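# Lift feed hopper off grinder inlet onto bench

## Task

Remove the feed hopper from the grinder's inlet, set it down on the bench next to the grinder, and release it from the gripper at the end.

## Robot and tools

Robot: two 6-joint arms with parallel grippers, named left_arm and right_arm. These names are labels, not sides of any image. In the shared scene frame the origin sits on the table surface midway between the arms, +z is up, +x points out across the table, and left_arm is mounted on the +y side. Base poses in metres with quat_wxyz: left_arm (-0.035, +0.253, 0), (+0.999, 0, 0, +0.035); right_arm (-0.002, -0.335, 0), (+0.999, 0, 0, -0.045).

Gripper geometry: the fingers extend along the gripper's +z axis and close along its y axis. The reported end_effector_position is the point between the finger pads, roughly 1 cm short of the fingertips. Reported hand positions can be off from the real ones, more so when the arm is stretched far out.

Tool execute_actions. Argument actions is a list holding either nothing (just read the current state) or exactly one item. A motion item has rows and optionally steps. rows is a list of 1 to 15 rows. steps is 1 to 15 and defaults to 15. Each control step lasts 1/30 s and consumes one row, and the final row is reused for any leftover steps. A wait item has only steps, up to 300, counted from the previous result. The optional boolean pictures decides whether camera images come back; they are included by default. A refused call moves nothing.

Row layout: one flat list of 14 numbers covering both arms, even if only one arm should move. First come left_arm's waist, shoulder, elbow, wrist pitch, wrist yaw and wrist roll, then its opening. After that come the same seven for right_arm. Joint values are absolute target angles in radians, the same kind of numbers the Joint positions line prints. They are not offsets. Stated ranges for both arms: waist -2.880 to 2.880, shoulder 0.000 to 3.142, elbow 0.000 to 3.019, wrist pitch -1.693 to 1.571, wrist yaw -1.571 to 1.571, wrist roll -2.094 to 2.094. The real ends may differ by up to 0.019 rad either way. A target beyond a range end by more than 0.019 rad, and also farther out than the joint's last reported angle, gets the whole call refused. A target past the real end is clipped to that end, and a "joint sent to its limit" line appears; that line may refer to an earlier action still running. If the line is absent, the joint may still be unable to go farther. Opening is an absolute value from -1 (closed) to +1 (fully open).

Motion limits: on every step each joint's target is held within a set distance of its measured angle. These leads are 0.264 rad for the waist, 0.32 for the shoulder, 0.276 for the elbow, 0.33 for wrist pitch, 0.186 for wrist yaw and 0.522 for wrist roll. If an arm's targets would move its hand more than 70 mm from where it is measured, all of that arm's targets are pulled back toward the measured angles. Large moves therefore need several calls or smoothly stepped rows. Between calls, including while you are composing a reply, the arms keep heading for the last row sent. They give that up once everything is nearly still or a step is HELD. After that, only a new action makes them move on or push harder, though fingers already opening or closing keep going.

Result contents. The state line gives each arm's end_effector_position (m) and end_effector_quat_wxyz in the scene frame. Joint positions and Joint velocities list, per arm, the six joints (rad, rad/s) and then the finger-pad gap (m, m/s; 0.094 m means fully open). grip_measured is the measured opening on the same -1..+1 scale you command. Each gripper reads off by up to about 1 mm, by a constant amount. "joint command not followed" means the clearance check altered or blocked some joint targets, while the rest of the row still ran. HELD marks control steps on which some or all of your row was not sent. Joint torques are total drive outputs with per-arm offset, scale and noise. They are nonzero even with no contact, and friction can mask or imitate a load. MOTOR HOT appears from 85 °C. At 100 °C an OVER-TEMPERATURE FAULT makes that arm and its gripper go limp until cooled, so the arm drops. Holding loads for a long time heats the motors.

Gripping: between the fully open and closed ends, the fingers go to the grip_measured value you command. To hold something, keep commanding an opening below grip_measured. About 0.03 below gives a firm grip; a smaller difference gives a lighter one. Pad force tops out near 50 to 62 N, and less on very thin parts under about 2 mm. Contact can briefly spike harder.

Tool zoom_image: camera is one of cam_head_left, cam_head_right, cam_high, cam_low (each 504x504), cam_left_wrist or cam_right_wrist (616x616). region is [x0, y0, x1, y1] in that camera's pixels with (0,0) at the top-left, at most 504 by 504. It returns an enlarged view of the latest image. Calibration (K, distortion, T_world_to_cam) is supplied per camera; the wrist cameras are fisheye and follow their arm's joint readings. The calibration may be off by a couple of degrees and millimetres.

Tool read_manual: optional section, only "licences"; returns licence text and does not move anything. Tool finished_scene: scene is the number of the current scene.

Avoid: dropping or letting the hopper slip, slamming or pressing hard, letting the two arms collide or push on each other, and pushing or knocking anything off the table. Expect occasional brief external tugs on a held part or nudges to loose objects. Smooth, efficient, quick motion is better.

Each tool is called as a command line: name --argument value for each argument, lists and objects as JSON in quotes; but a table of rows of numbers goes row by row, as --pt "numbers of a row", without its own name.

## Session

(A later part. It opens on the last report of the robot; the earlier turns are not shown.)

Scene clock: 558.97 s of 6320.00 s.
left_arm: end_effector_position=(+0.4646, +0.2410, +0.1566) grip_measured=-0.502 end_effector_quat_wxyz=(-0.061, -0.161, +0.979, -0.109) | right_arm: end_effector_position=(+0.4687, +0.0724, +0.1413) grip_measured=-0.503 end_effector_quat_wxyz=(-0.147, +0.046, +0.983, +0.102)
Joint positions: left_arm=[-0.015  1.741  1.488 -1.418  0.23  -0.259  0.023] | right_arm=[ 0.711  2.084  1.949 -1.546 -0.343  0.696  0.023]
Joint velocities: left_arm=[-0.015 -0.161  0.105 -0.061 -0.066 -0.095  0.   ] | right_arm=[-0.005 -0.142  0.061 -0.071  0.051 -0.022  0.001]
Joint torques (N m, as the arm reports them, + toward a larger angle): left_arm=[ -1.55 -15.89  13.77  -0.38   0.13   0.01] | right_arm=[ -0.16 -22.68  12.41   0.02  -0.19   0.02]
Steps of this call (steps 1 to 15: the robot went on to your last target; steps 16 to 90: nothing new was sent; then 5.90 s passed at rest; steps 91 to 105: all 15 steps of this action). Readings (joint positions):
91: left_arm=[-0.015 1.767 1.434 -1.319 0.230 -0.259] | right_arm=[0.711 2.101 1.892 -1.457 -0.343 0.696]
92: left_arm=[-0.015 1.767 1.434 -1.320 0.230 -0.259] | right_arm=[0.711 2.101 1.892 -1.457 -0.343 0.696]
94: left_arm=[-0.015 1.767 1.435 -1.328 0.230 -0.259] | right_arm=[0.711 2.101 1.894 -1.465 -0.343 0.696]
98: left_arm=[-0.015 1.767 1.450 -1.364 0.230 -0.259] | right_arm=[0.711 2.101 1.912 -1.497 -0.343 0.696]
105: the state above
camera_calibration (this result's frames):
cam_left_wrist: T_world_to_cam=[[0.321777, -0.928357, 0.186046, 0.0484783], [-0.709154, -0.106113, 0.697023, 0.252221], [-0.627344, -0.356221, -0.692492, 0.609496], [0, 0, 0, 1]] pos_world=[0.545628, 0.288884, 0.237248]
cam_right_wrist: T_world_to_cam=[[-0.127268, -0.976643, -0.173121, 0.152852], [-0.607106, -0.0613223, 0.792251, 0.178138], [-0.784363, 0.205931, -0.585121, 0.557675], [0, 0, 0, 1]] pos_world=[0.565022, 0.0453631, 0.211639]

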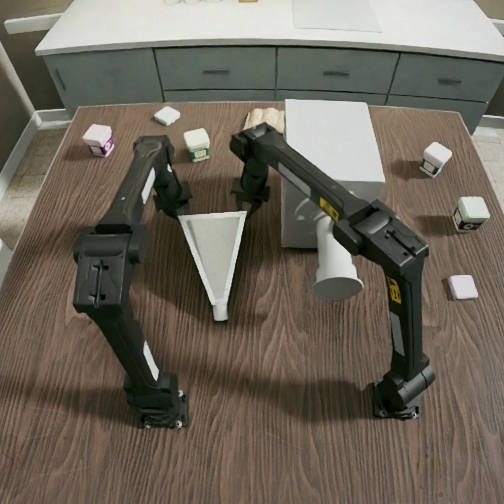

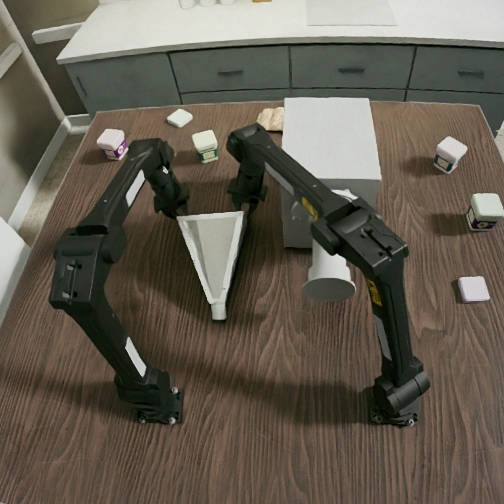

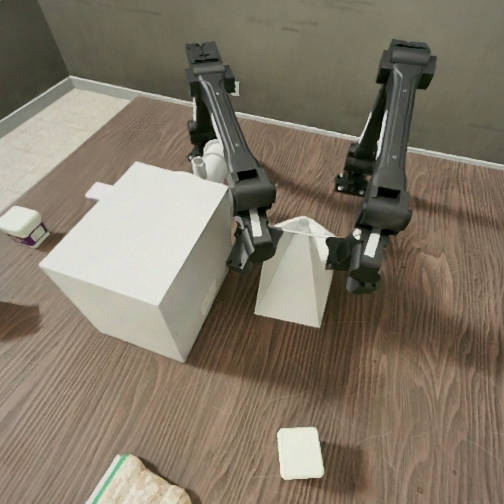

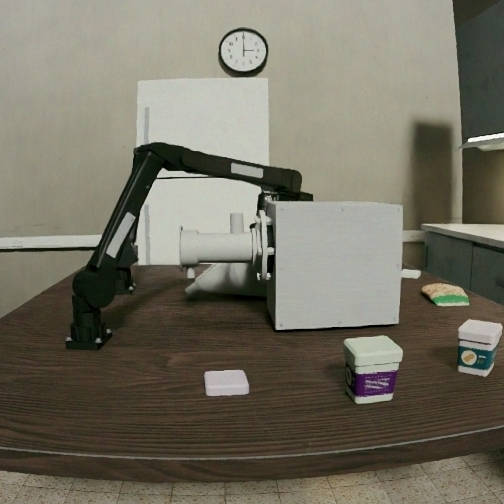

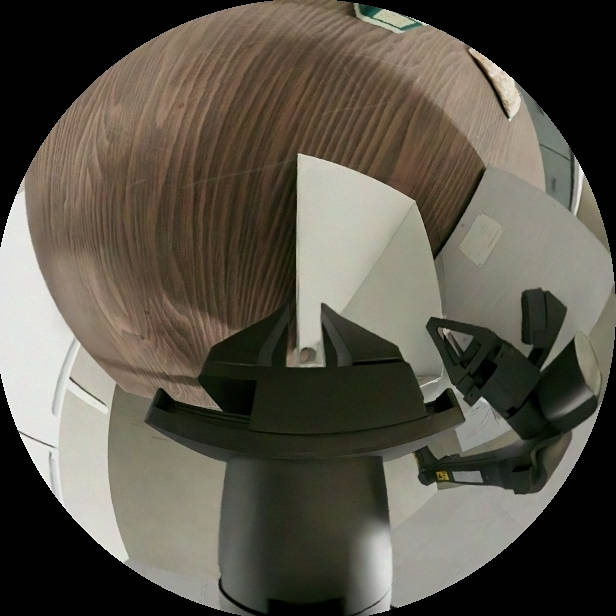

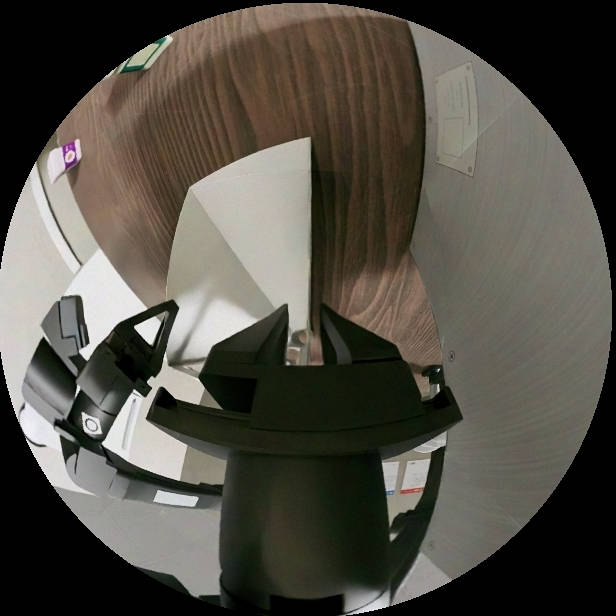

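One more small lift for clearance.

execute_actions --actions '[{"rows": [[-0.015,1.712,1.548,-1.440,0.229,-0.259,-0.5,0.711,2.058,2.008,-1.566,-0.343,0.696,-0.5],[-0.015,1.706,1.556,-1.450,0.229,-0.259,-0.5,0.711,2.053,2.016,-1.575,-0.343,0.696,-0.5],[-0.015,1.700,1.564,-1.460,0.229,-0.259,-0.5,0.711,2.048,2.024,-1.584,-0.343,0.696,-0.5],[-0.015,1.694,1.572,-1.470,0.229,-0.259,-0.5,0.711,2.043,2.032,-1.593,-0.343,0.696,-0.5],[-0.015,1.688,1.580,-1.480,0.229,-0.259,-0.5,0.711,2.038,2.040,-1.602,-0.343,0.696,-0.5],[-0.015,1.682,1.588,-1.490,0.229,-0.259,-0.5,0.711,2.033,2.048,-1.611,-0.343,0.696,-0.5]], "steps": 15}]'

Scene clock: 568.53 s of 6320.00 s.
left_arm: end_effector_position=(+0.4641, +0.2410, +0.2003) grip_measured=-0.502 end_effector_quat_wxyz=(-0.041, -0.158, +0.980, -0.111) | right_arm: end_effector_position=(+0.4688, +0.0725, +0.1886) grip_measured=-0.503 end_effector_quat_wxyz=(-0.130, +0.043, +0.984, +0.115)
Joint positions: left_arm=[-0.015  1.691  1.541 -1.48   0.23  -0.259  0.023] | right_arm=[ 0.711  2.04   2.004 -1.602 -0.343  0.696  0.023]
Joint velocities: left_arm=[-0.005 -0.015  0.002  0.002 -0.051  0.007 -0.001] | right_arm=[-0.005 -0.054  0.017 -0.002 -0.007  0.007 -0.001]
Joint torques (N m, as the arm reports them, + toward a larger angle): left_arm=[ -1.53 -15.03  13.98  -0.3    0.13   0.01] | right_arm=[  0.79 -21.56  11.75   0.13  -0.23   0.01]
Steps of this call (steps 1 to 30: the robot went on to your last target; steps 31 to 90: nothing new was sent; then 6.07 s passed at rest; steps 91 to 105: all 15 steps of this action). Readings (joint positions):
91: left_arm=[-0.015 1.725 1.495 -1.424 0.230 -0.259] | right_arm=[0.711 2.067 1.958 -1.551 -0.343 0.696]
92: left_arm=[-0.015 1.725 1.496 -1.428 0.230 -0.259] | right_arm=[0.711 2.067 1.959 -1.555 -0.343 0.696]
94: left_arm=[-0.015 1.725 1.502 -1.444 0.230 -0.259] | right_arm=[0.711 2.067 1.965 -1.569 -0.343 0.696]
98: left_arm=[-0.015 1.717 1.526 -1.474 0.230 -0.259] | right_arm=[0.711 2.063 1.990 -1.596 -0.343 0.696]
105: the state above
camera_calibration (this result's frames):
cam_left_wrist: T_world_to_cam=[[0.314046, -0.928781, 0.196829, 0.0420293], [-0.736706, -0.107623, 0.667594, 0.240468], [-0.598865, -0.35466, -0.718037, 0.630907], [0, 0, 0, 1]] pos_world=[0.541783, 0.288674, 0.284207]
cam_right_wrist: T_world_to_cam=[[-0.12063, -0.971896, -0.202157, 0.163192], [-0.634714, -0.0810673, 0.768483, 0.159644], [-0.763274, 0.221014, -0.607096, 0.578608], [0, 0, 0, 1]] pos_world=[0.56265, 0.0436673, 0.261578]

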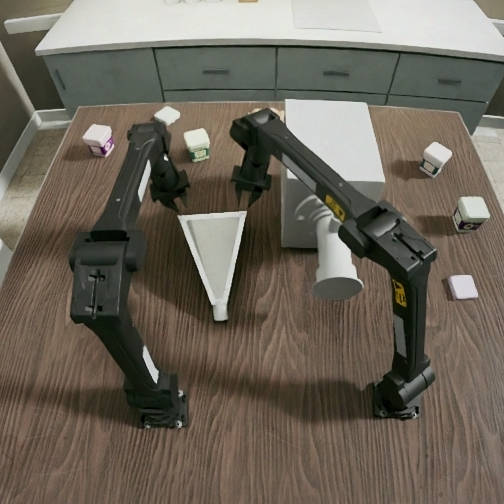

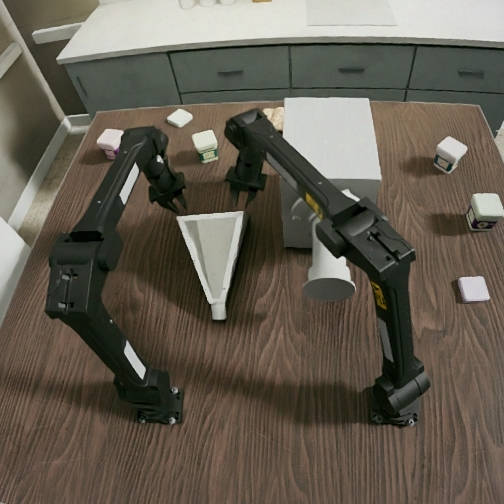

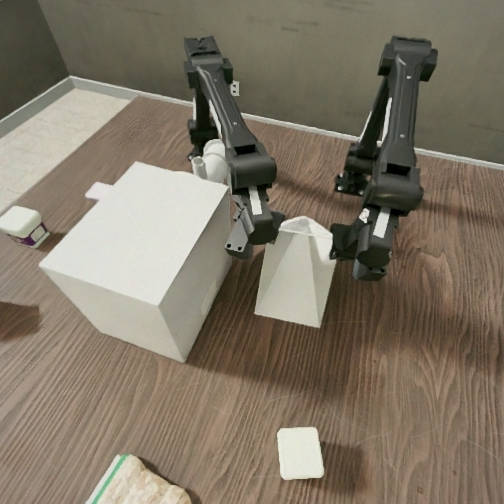

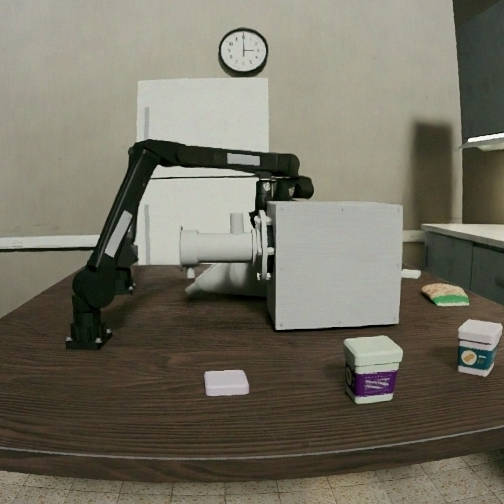

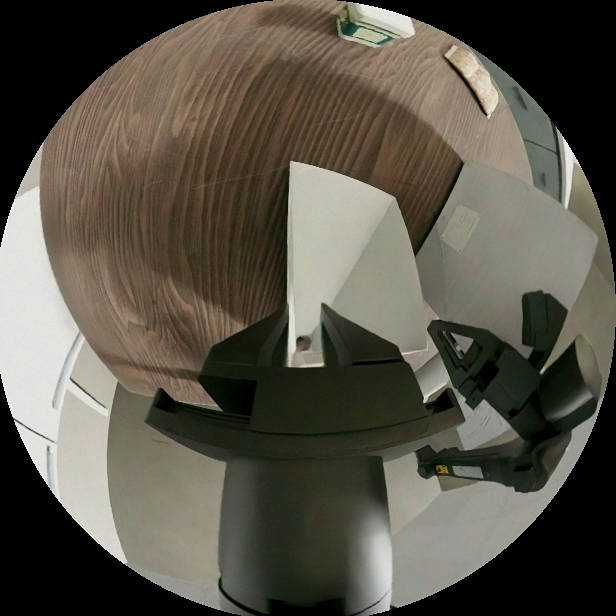

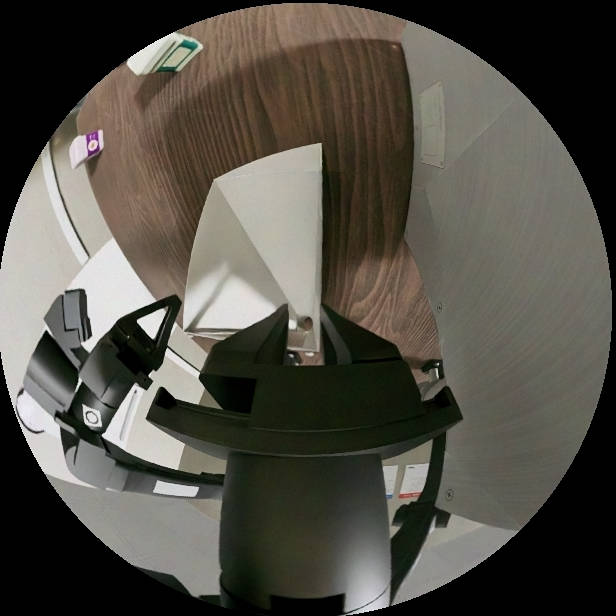

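finished_scene --scene 2

The scene is finished: the task was done.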